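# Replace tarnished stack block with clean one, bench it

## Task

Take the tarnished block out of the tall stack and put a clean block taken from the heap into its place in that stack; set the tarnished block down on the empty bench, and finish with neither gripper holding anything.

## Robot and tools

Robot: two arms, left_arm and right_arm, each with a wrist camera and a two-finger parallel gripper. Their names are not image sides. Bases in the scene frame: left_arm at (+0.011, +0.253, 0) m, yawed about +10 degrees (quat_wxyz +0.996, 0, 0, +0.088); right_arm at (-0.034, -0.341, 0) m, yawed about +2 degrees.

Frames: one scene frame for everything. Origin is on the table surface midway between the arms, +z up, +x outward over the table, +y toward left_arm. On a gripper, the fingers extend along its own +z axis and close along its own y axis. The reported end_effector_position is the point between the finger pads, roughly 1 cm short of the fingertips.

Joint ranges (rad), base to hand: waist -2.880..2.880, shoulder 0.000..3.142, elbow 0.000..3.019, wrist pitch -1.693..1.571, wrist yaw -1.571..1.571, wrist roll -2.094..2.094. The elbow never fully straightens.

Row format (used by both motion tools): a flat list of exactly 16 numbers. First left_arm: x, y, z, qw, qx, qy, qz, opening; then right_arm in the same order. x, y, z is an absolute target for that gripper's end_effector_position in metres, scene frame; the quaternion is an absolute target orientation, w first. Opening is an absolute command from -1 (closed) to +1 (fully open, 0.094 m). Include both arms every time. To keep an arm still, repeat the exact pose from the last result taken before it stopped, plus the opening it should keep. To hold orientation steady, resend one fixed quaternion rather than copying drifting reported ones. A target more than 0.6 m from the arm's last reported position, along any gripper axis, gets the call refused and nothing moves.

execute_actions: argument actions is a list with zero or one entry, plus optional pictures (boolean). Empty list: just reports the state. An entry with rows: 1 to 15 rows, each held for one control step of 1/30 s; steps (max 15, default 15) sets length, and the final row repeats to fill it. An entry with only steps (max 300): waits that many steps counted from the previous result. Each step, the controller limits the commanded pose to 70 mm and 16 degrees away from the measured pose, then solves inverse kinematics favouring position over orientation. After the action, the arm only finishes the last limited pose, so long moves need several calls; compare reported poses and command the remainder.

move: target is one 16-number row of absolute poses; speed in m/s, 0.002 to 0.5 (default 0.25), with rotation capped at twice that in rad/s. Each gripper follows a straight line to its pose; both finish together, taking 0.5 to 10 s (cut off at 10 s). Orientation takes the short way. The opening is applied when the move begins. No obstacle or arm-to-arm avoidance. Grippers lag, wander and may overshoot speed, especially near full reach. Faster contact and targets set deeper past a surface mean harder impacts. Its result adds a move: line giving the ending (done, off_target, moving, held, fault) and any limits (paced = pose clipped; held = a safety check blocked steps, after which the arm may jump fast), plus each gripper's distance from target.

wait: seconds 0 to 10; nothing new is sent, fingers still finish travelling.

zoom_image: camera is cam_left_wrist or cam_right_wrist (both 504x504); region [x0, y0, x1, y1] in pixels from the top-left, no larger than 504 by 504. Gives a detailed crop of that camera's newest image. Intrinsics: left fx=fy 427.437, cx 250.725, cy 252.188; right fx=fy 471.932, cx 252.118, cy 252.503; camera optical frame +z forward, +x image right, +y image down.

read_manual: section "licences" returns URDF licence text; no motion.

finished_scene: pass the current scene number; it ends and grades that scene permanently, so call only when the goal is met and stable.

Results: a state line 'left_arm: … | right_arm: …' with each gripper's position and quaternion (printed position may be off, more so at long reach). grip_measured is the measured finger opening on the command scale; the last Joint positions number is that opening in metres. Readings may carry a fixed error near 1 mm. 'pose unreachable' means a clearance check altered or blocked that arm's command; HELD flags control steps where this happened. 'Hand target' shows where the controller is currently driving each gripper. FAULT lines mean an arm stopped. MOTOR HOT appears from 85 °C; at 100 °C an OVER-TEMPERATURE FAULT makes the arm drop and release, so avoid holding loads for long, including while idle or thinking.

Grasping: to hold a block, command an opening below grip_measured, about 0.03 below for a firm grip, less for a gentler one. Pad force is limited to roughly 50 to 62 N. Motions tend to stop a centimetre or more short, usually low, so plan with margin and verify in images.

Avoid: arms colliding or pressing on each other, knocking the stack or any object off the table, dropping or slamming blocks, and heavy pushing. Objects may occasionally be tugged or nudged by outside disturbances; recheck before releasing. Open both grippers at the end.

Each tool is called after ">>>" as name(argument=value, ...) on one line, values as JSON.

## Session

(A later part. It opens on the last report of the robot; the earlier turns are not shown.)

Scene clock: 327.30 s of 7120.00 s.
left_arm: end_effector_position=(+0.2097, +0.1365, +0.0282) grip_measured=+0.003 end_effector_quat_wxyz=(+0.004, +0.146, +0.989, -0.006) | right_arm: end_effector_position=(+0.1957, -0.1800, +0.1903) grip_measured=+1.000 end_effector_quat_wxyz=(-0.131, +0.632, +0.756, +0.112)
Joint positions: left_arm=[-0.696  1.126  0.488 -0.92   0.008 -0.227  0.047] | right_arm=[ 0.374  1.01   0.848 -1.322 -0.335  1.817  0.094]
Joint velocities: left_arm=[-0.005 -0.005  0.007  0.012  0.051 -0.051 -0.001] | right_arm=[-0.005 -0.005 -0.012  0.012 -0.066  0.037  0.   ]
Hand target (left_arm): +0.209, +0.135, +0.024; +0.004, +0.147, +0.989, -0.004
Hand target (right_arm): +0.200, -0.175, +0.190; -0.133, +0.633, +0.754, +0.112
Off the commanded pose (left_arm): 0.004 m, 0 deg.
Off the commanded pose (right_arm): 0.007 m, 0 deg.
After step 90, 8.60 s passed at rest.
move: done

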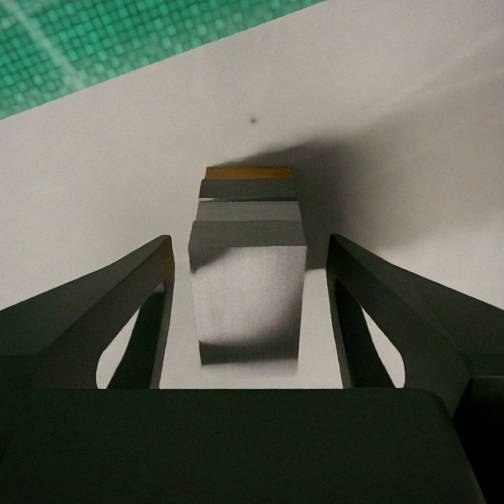

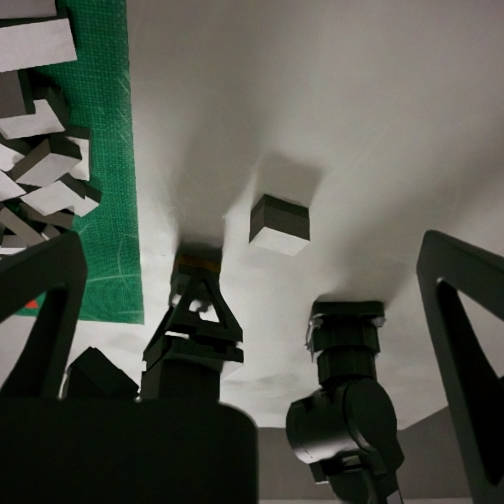

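>>> move(target=[0.2090,0.1345,0.0225,0.004,0.147,0.989,-0.004,-0.3,0.20,-0.175,0.19,-0.133,0.633,0.754,0.112,1], speed=0.01)

>>> move(target=[0.2090,0.1345,0.0225,0.004,0.147,0.989,-0.004,-0.52,0.20,-0.175,0.19,-0.133,0.633,0.754,0.112,1], speed=0.01)

>>> zoom_image(camera="cam_right_wrist", region=[130, 210, 270, 350])

Scene clock: 341.97 s of 7120.00 s.
left_arm: end_effector_position=(+0.2109, +0.1358, +0.0274) grip_measured=-0.297 end_effector_quat_wxyz=(+0.006, +0.146, +0.989, -0.007) | right_arm: end_effector_position=(+0.1957, -0.1800, +0.1903) grip_measured=+1.000 end_effector_quat_wxyz=(-0.131, +0.632, +0.756, +0.112)
Joint positions: left_arm=[-0.696  1.13   0.488 -0.912  0.008 -0.227  0.033] | right_arm=[ 0.374  1.01   0.848 -1.322 -0.335  1.817  0.094]
Joint velocities: left_arm=[ 0.005  0.005 -0.002 -0.002  0.037  0.007  0.001] | right_arm=[-0.024  0.005  0.002 -0.027  0.037 -0.095  0.   ]
Hand target (left_arm): +0.209, +0.135, +0.023; +0.004, +0.147, +0.989, -0.004
Hand target (right_arm): +0.200, -0.175, +0.190; -0.133, +0.633, +0.754, +0.112
Off the commanded pose (left_arm): 0.005 m, 0 deg.
Off the commanded pose (right_arm): 0.007 m, 0 deg.
After step 90, 10.80 s passed at rest.
move: done

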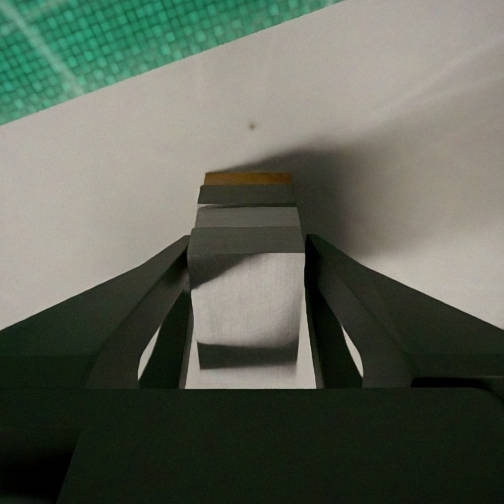

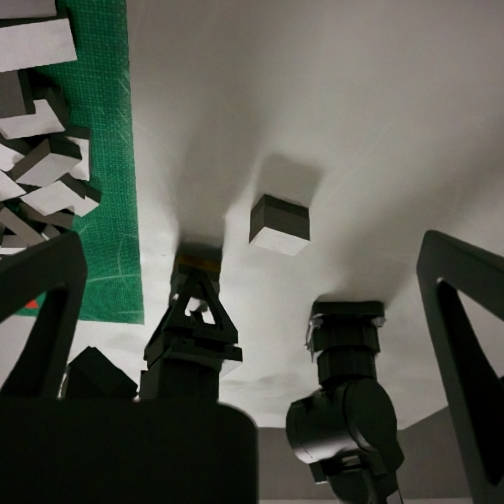

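Scene clock: 342.83 s of 7120.00 s.
left_arm: end_effector_position=(+0.2109, +0.1360, +0.0273) grip_measured=-0.456 end_effector_quat_wxyz=(+0.006, +0.146, +0.989, -0.006) | right_arm: end_effector_position=(+0.1957, -0.1800, +0.1903) grip_measured=+1.000 end_effector_quat_wxyz=(-0.131, +0.632, +0.756, +0.112)
Joint positions: left_arm=[-0.696  1.13   0.487 -0.912  0.007 -0.227  0.026] | right_arm=[ 0.374  1.01   0.848 -1.322 -0.335  1.817  0.094]
Joint velocities: left_arm=[-0.015 -0.015 -0.017 -0.017  0.037 -0.066 -0.001] | right_arm=[-0.005 -0.005 -0.007 -0.002 -0.037 -0.11   0.   ]
Hand target (left_arm): +0.209, +0.135, +0.023; +0.004, +0.147, +0.989, -0.004
Hand target (right_arm): +0.200, -0.175, +0.190; -0.133, +0.633, +0.754, +0.112
Off the commanded pose (left_arm): 0.005 m, 0 deg.
Off the commanded pose (right_arm): 0.007 m, 0 deg.
move: done

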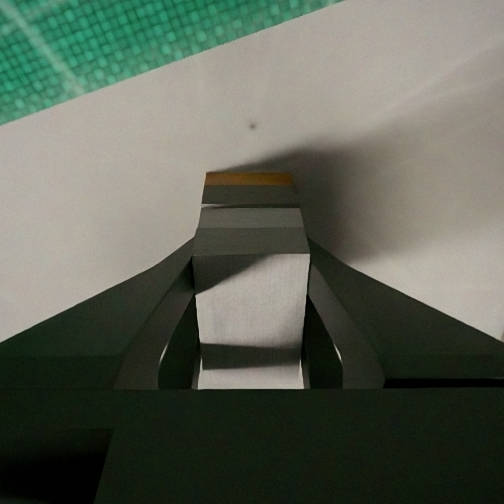

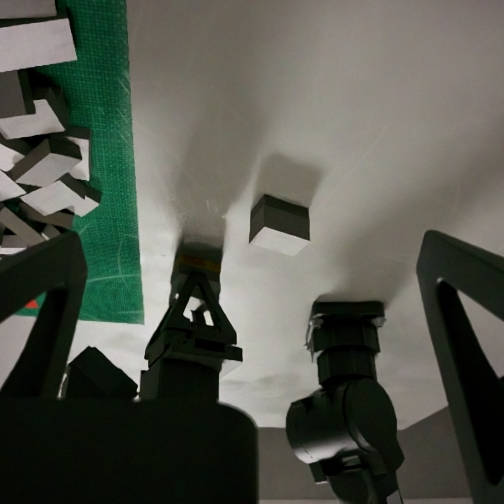

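Region (130, 210, 270, 350) of cam_right_wrist's 504x504 image, scaled by 3.600, with more detail than that image has.

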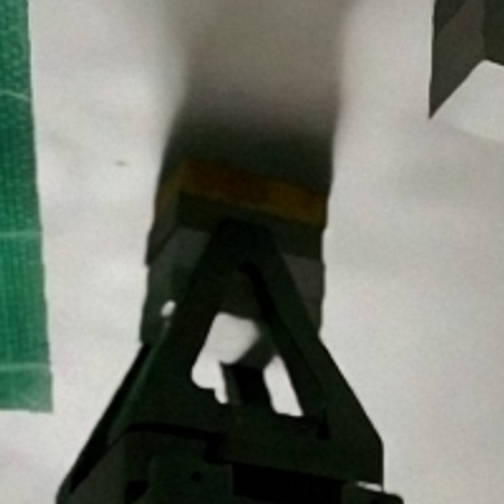

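>>> move(target=[0.222,0.129,0.115,0.004,0.147,0.989,-0.004,-0.52,0.20,-0.175,0.19,-0.133,0.633,0.754,0.112,1], speed=0.05)

Scene clock: 351.20 s of 7120.00 s.
left_arm: end_effector_position=(+0.2067, +0.1385, +0.0930) grip_measured=-0.456 end_effector_quat_wxyz=(-0.022, +0.146, +0.989, +0.005) | right_arm: end_effector_position=(+0.1957, -0.1800, +0.1903) grip_measured=+1.000 end_effector_quat_wxyz=(-0.131, +0.632, +0.756, +0.112)
Joint positions: left_arm=[-0.696  1.036  0.625 -1.205  0.007 -0.227  0.026] | right_arm=[ 0.374  1.01   0.848 -1.322 -0.335  1.817  0.094]
Joint velocities: left_arm=[-0.005 -0.005  0.012 -0.012  0.007 -0.007  0.   ] | right_arm=[-0.005 -0.005 -0.007 -0.002 -0.007  0.066  0.   ]
Hand target (left_arm): +0.222, +0.129, +0.115; +0.004, +0.147, +0.989, -0.004
Hand target (right_arm): +0.200, -0.175, +0.190; -0.133, +0.633, +0.754, +0.112
Off the commanded pose (left_arm): 0.028 m, 3 deg.
Off the commanded pose (right_arm): 0.007 m, 0 deg.
After step 90, 3.27 s passed at rest.
move: off_target (left_arm)

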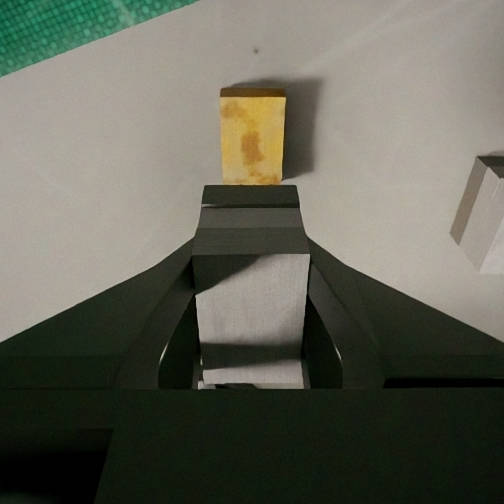

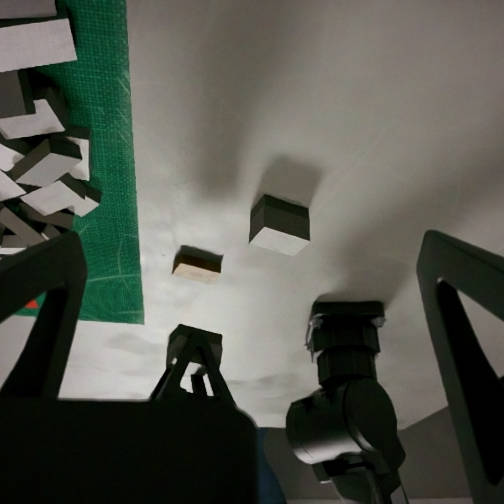

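>>> move(target=[0.1494,0.0188,0.115,0.004,0.15,0.989,-0.004,-0.52,0.20,-0.175,0.19,-0.133,0.633,0.754,0.112,1], speed=0.07)

>>> move(target=[0.1464,0.0240,0.072,0.004,0.15,0.989,-0.004,-0.52,0.20,-0.175,0.19,-0.133,0.633,0.754,0.112,1], speed=0.03)

Scene clock: 363.83 s of 7120.00 s.
left_arm: end_effector_position=(+0.1387, +0.0403, +0.0981) grip_measured=-0.456 end_effector_quat_wxyz=(-0.014, +0.155, +0.988, +0.019) | right_arm: end_effector_position=(+0.1957, -0.1800, +0.1903) grip_measured=+1.000 end_effector_quat_wxyz=(-0.131, +0.632, +0.756, +0.112)
Joint positions: left_arm=[-1.205  1.1    0.681 -1.2   -0.002 -0.718  0.026] | right_arm=[ 0.374  1.01   0.848 -1.322 -0.335  1.817  0.094]
Joint velocities: left_arm=[-0.005 -0.005  0.002  0.007  0.007 -0.007 -0.   ] | right_arm=[-0.015  0.005 -0.002  0.002 -0.066  0.007  0.   ]
Hand target (left_arm): +0.149, +0.019, +0.115; +0.006, +0.150, +0.989, -0.001
Hand target (right_arm): +0.200, -0.175, +0.190; -0.133, +0.633, +0.754, +0.112
Off the commanded pose (left_arm): 0.029 m, 3 deg.
Off the commanded pose (right_arm): 0.007 m, 0 deg.
After step 90, 7.30 s passed at rest.
move: off_target (left_arm)

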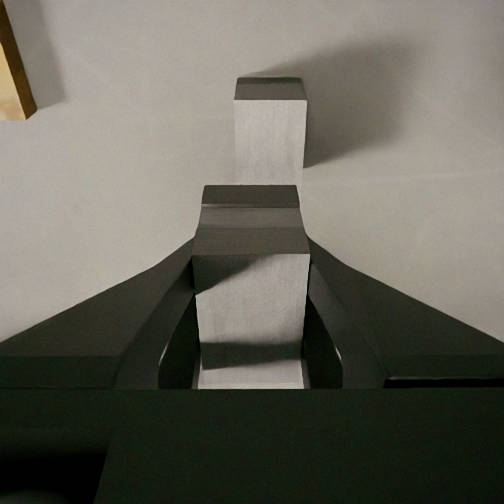

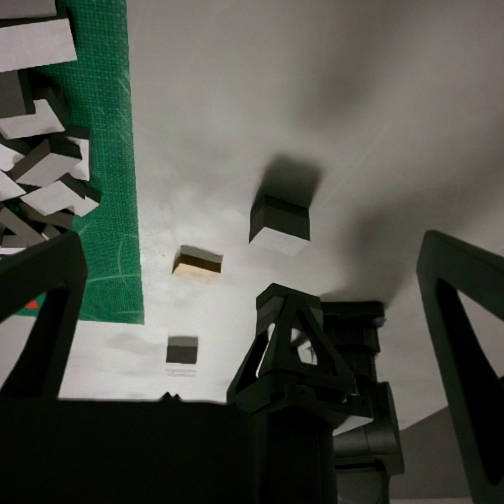

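Scene clock: 365.17 s of 7120.00 s.
left_arm: end_effector_position=(+0.1452, +0.0296, +0.0713) grip_measured=-0.456 end_effector_quat_wxyz=(+0.000, +0.155, +0.988, +0.001) | right_arm: end_effector_position=(+0.1957, -0.1800, +0.1903) grip_measured=+1.000 end_effector_quat_wxyz=(-0.131, +0.632, +0.756, +0.112)
Joint positions: left_arm=[-1.205  1.145  0.636 -1.063 -0.002 -0.718  0.026] | right_arm=[ 0.374  1.01   0.848 -1.322 -0.335  1.817  0.094]
Joint velocities: left_arm=[-0.005 -0.005  0.007  0.007 -0.022 -0.007 -0.   ] | right_arm=[-0.005 -0.005  0.007 -0.012 -0.007 -0.051  0.   ]
Hand target (left_arm): +0.146, +0.024, +0.072; +0.003, +0.150, +0.989, -0.004
Hand target (right_arm): +0.200, -0.175, +0.190; -0.133, +0.633, +0.754, +0.112
Off the commanded pose (left_arm): 0.006 m, 1 deg.
Off the commanded pose (right_arm): 0.007 m, 0 deg.
move: done

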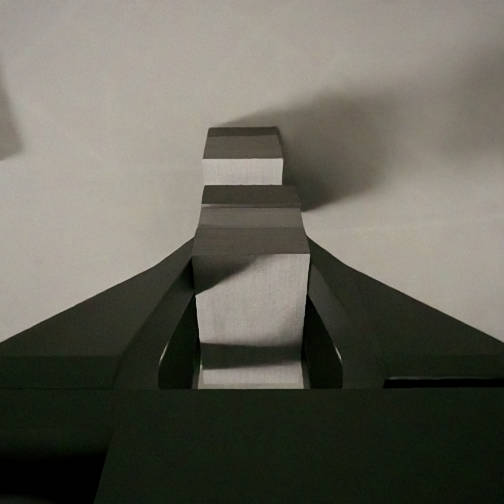

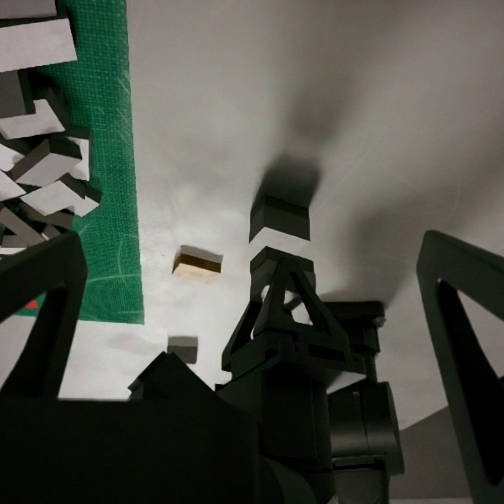

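>>> move(target=[0.1511,0.0289,0.061,0.004,0.146,0.989,-0.004,-0.52,0.20,-0.175,0.19,-0.133,0.633,0.754,0.112,1], speed=0.015)

>>> zoom_image(camera="cam_right_wrist", region=[210, 170, 350, 310])

Scene clock: 381.77 s of 7120.00 s.
left_arm: end_effector_position=(+0.1461, +0.0318, +0.0610) grip_measured=-0.456 end_effector_quat_wxyz=(+0.001, +0.151, +0.989, +0.001) | right_arm: end_effector_position=(+0.1957, -0.1800, +0.1903) grip_measured=+1.000 end_effector_quat_wxyz=(-0.131, +0.632, +0.756, +0.112)
Joint positions: left_arm=[-1.197  1.158  0.614 -1.027 -0.002 -0.718  0.026] | right_arm=[ 0.374  1.01   0.848 -1.322 -0.335  1.817  0.094]
Joint velocities: left_arm=[-0.015 -0.015  0.007  0.002  0.037  0.007 -0.   ] | right_arm=[-0.015 -0.005 -0.007 -0.012  0.051  0.037  0.   ]
Hand target (left_arm): +0.151, +0.029, +0.061; +0.004, +0.146, +0.989, -0.004
Hand target (right_arm): +0.200, -0.175, +0.190; -0.133, +0.633, +0.754, +0.112
Off the commanded pose (left_arm): 0.006 m, 1 deg.
Off the commanded pose (right_arm): 0.007 m, 0 deg.
After step 90, 12.60 s passed at rest.
move: done

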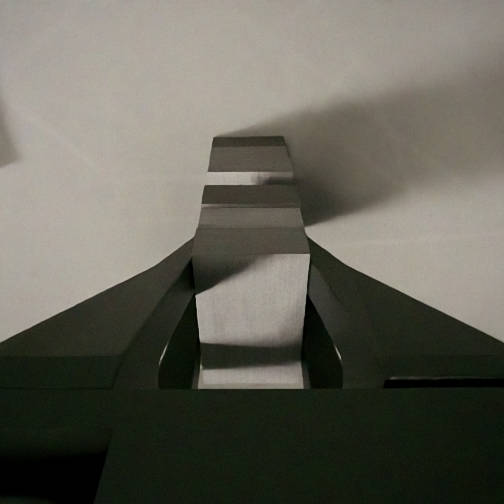

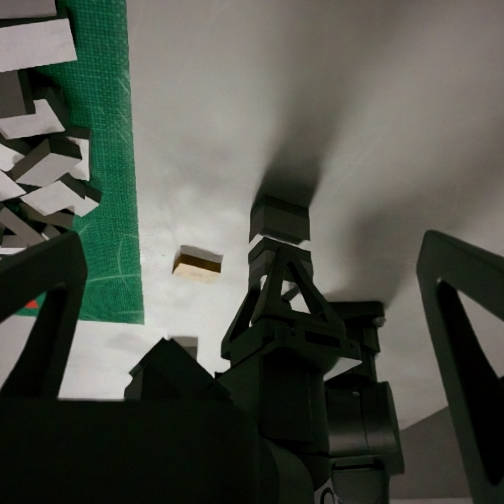

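Region (210, 170, 350, 310) of cam_right_wrist's 504x504 image, scaled by 3.600, with more detail than that image has.

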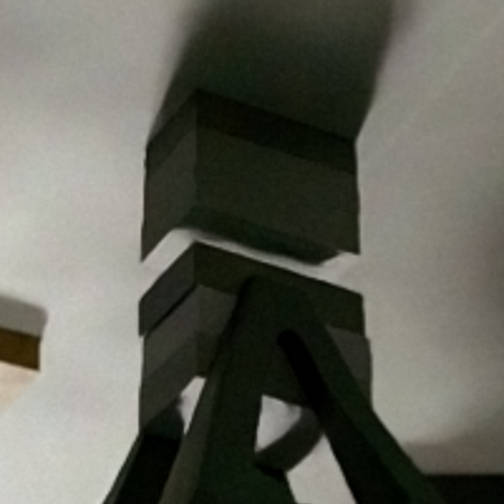

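>>> move(target=[0.1509,0.0293,0.0535,0.004,0.146,0.989,-0.004,-0.52,0.20,-0.175,0.19,-0.133,0.633,0.754,0.112,1], speed=0.008)

>>> zoom_image(camera="cam_right_wrist", region=[210, 170, 350, 310])

Scene clock: 389.47 s of 7120.00 s.
left_arm: end_effector_position=(+0.1460, +0.0318, +0.0539) grip_measured=-0.456 end_effector_quat_wxyz=(+0.001, +0.151, +0.989, +0.000) | right_arm: end_effector_position=(+0.1957, -0.1800, +0.1903) grip_measured=+1.000 end_effector_quat_wxyz=(-0.131, +0.632, +0.756, +0.112)
Joint positions: left_arm=[-1.197  1.171  0.601 -1.    -0.002 -0.718  0.026] | right_arm=[ 0.374  1.01   0.848 -1.322 -0.335  1.817  0.094]
Joint velocities: left_arm=[-0.024 -0.005  0.002 -0.012 -0.066 -0.037  0.   ] | right_arm=[-0.015 -0.005  0.012 -0.007 -0.007 -0.066  0.   ]
Hand target (left_arm): +0.151, +0.029, +0.053; +0.004, +0.146, +0.989, -0.004
Hand target (right_arm): +0.200, -0.175, +0.190; -0.133, +0.633, +0.754, +0.112
Off the commanded pose (left_arm): 0.005 m, 1 deg.
Off the commanded pose (right_arm): 0.007 m, 0 deg.
After step 90, 3.33 s passed at rest.
move: done

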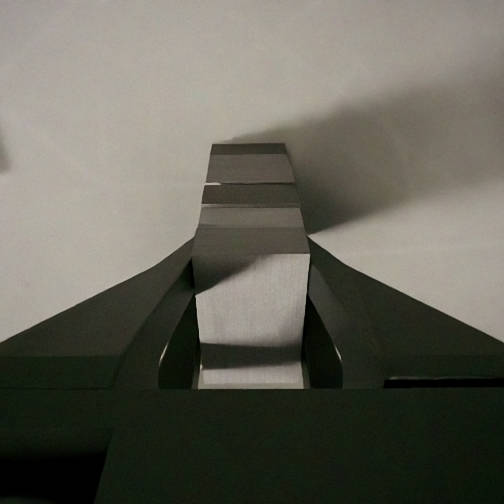

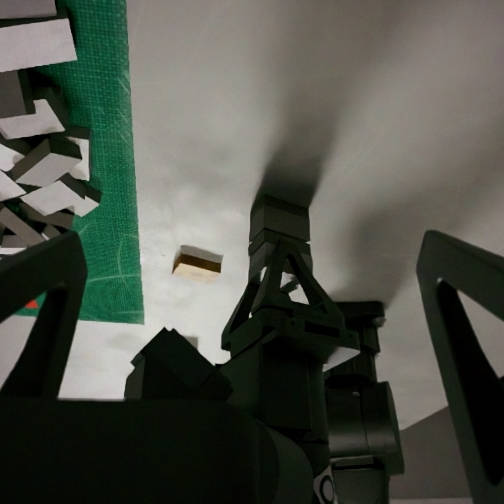

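Region (210, 170, 350, 310) of cam_right_wrist's 504x504 image, scaled by 3.600, with more detail than that image has.

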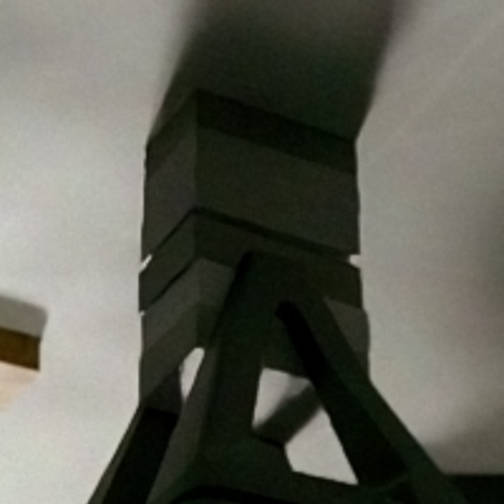

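>>> move(target=[0.1505,0.0300,0.0508,0.004,0.146,0.989,-0.004,-0.52,0.20,-0.175,0.19,-0.133,0.633,0.754,0.112,1], speed=0.005)

>>> zoom_image(camera="cam_right_wrist", region=[210, 170, 350, 310])

Scene clock: 396.97 s of 7120.00 s.
left_arm: end_effector_position=(+0.1458, +0.0321, +0.0515) grip_measured=-0.456 end_effector_quat_wxyz=(+0.001, +0.151, +0.989, -0.000) | right_arm: end_effector_position=(+0.1957, -0.1800, +0.1903) grip_measured=+1.000 end_effector_quat_wxyz=(-0.131, +0.632, +0.756, +0.112)
Joint positions: left_arm=[-1.197  1.174  0.596 -0.991 -0.002 -0.718  0.026] | right_arm=[ 0.374  1.01   0.848 -1.322 -0.335  1.817  0.094]
Joint velocities: left_arm=[-0.015 -0.005  0.007  0.007 -0.051 -0.037 -0.   ] | right_arm=[-0.005 -0.005 -0.002 -0.027  0.051  0.007  0.   ]
Hand target (left_arm): +0.150, +0.030, +0.051; +0.004, +0.146, +0.989, -0.004
Hand target (right_arm): +0.200, -0.175, +0.190; -0.133, +0.633, +0.754, +0.112
Off the commanded pose (left_arm): 0.005 m, 1 deg.
Off the commanded pose (right_arm): 0.007 m, 0 deg.
After step 90, 2.83 s passed at rest.
move: done

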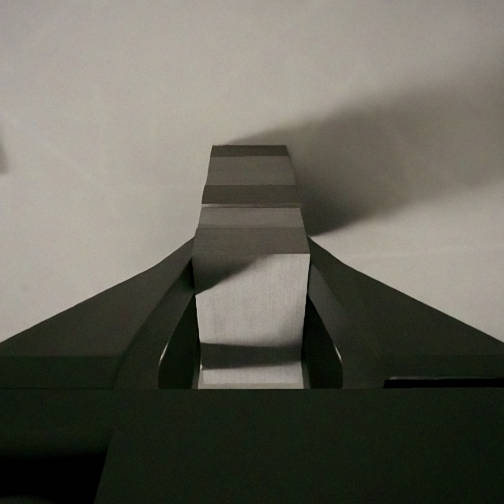

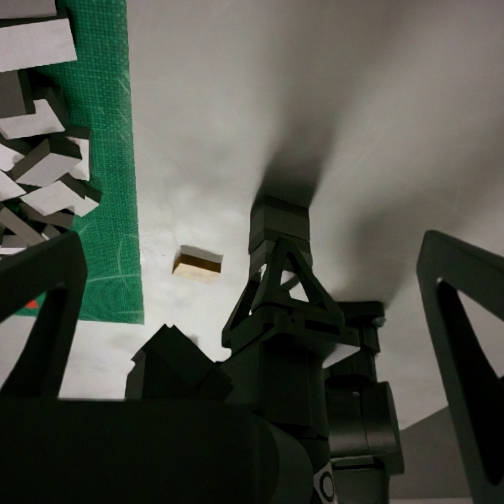

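Region (210, 170, 350, 310) of cam_right_wrist's 504x504 image, scaled by 3.600, with more detail than that image has.

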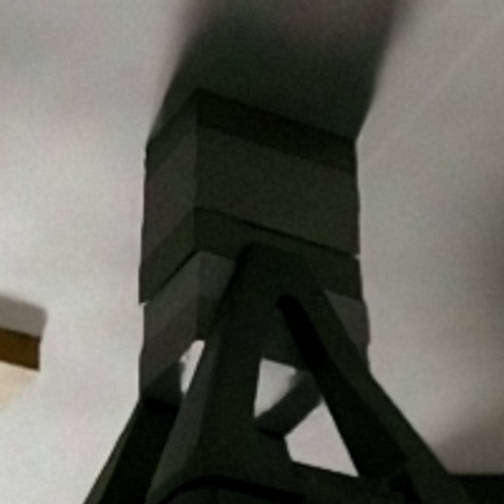

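In contact and aligned. Release and retreat.

>>> move(target=[0.146,0.032,0.0515,0.001,0.151,0.989,0.0,1,0.20,-0.175,0.19,-0.133,0.633,0.754,0.112,1], speed=0.005)

>>> move(target=[0.155,0.020,0.16,0.004,0.15,0.989,-0.004,1,0.20,-0.175,0.19,-0.133,0.633,0.754,0.112,1], speed=0.08)

Scene clock: 407.07 s of 7120.00 s.
left_arm: end_effector_position=(+0.1458, +0.0321, +0.0515) grip_measured=+1.000 end_effector_quat_wxyz=(+0.001, +0.151, +0.989, -0.000) | right_arm: end_effector_position=(+0.1957, -0.1800, +0.1903) grip_measured=+1.000 end_effector_quat_wxyz=(-0.131, +0.632, +0.756, +0.112)
Joint positions: left_arm=[-1.197  1.174  0.596 -0.991 -0.002 -0.718  0.094] | right_arm=[ 0.374  1.01   0.848 -1.322 -0.335  1.817  0.094]
Joint velocities: left_arm=[-0.005  0.005  0.007 -0.012 -0.022 -0.007  0.   ] | right_arm=[-0.024 -0.005  0.002 -0.002  0.007  0.022  0.   ]
Hand target (left_arm): +0.146, +0.032, +0.052; +0.001, +0.151, +0.989, -0.000
Hand target (right_arm): +0.200, -0.175, +0.190; -0.133, +0.633, +0.754, +0.112
Off the commanded pose (left_arm): 0.000 m, 0 deg.
Off the commanded pose (right_arm): 0.007 m, 0 deg.
After step 90, 5.57 s passed at rest.
move: done

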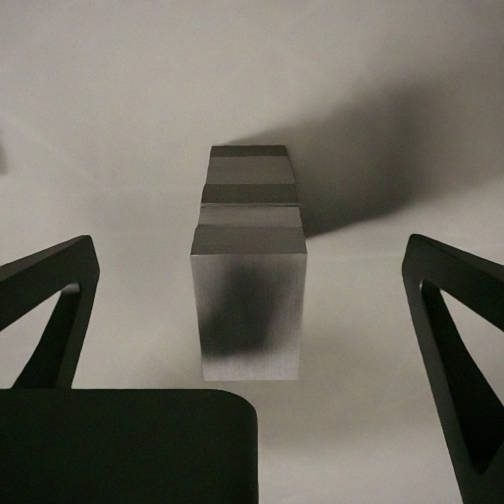

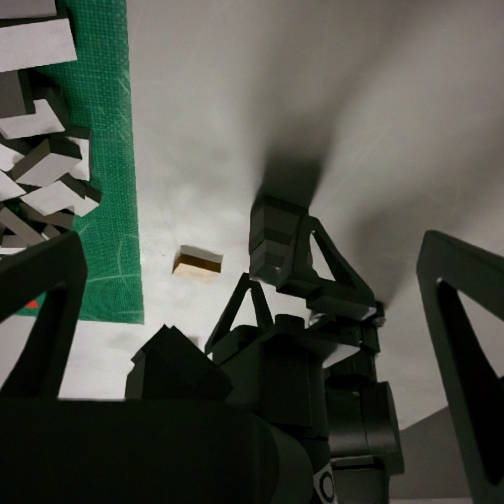

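Scene clock: 408.80 s of 7120.00 s.
left_arm: end_effector_position=(+0.1484, +0.0281, +0.1436) grip_measured=+1.000 end_effector_quat_wxyz=(-0.007, +0.151, +0.988, +0.010) | right_arm: end_effector_position=(+0.1957, -0.1800, +0.1903) grip_measured=+1.000 end_effector_quat_wxyz=(-0.131, +0.632, +0.756, +0.112)
Joint positions: left_arm=[-1.197  1.077  0.794 -1.311 -0.002 -0.718  0.094] | right_arm=[ 0.374  1.01   0.848 -1.322 -0.335  1.817  0.094]
Joint velocities: left_arm=[-0.005 -0.015  0.007 -0.012 -0.037 -0.007  0.   ] | right_arm=[-0.005 -0.005  0.012 -0.012 -0.007 -0.007  0.   ]
Hand target (left_arm): +0.155, +0.020, +0.160; +0.004, +0.150, +0.989, -0.004
Hand target (right_arm): +0.200, -0.175, +0.190; -0.133, +0.633, +0.754, +0.112
Off the commanded pose (left_arm): 0.019 m, 2 deg.
Off the commanded pose (right_arm): 0.007 m, 0 deg.
move: off_target (left_arm)

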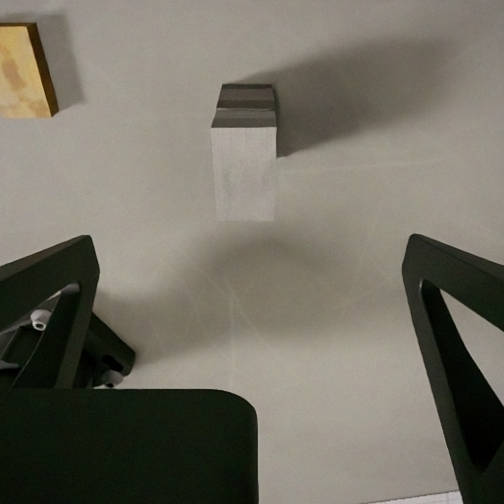

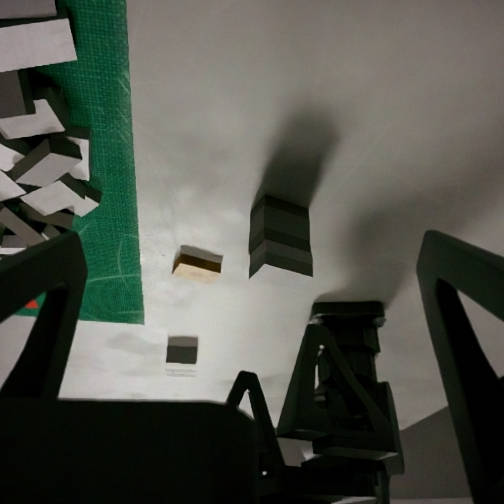

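>>> finished_scene(scene=2)

The scene is finished: the task was done.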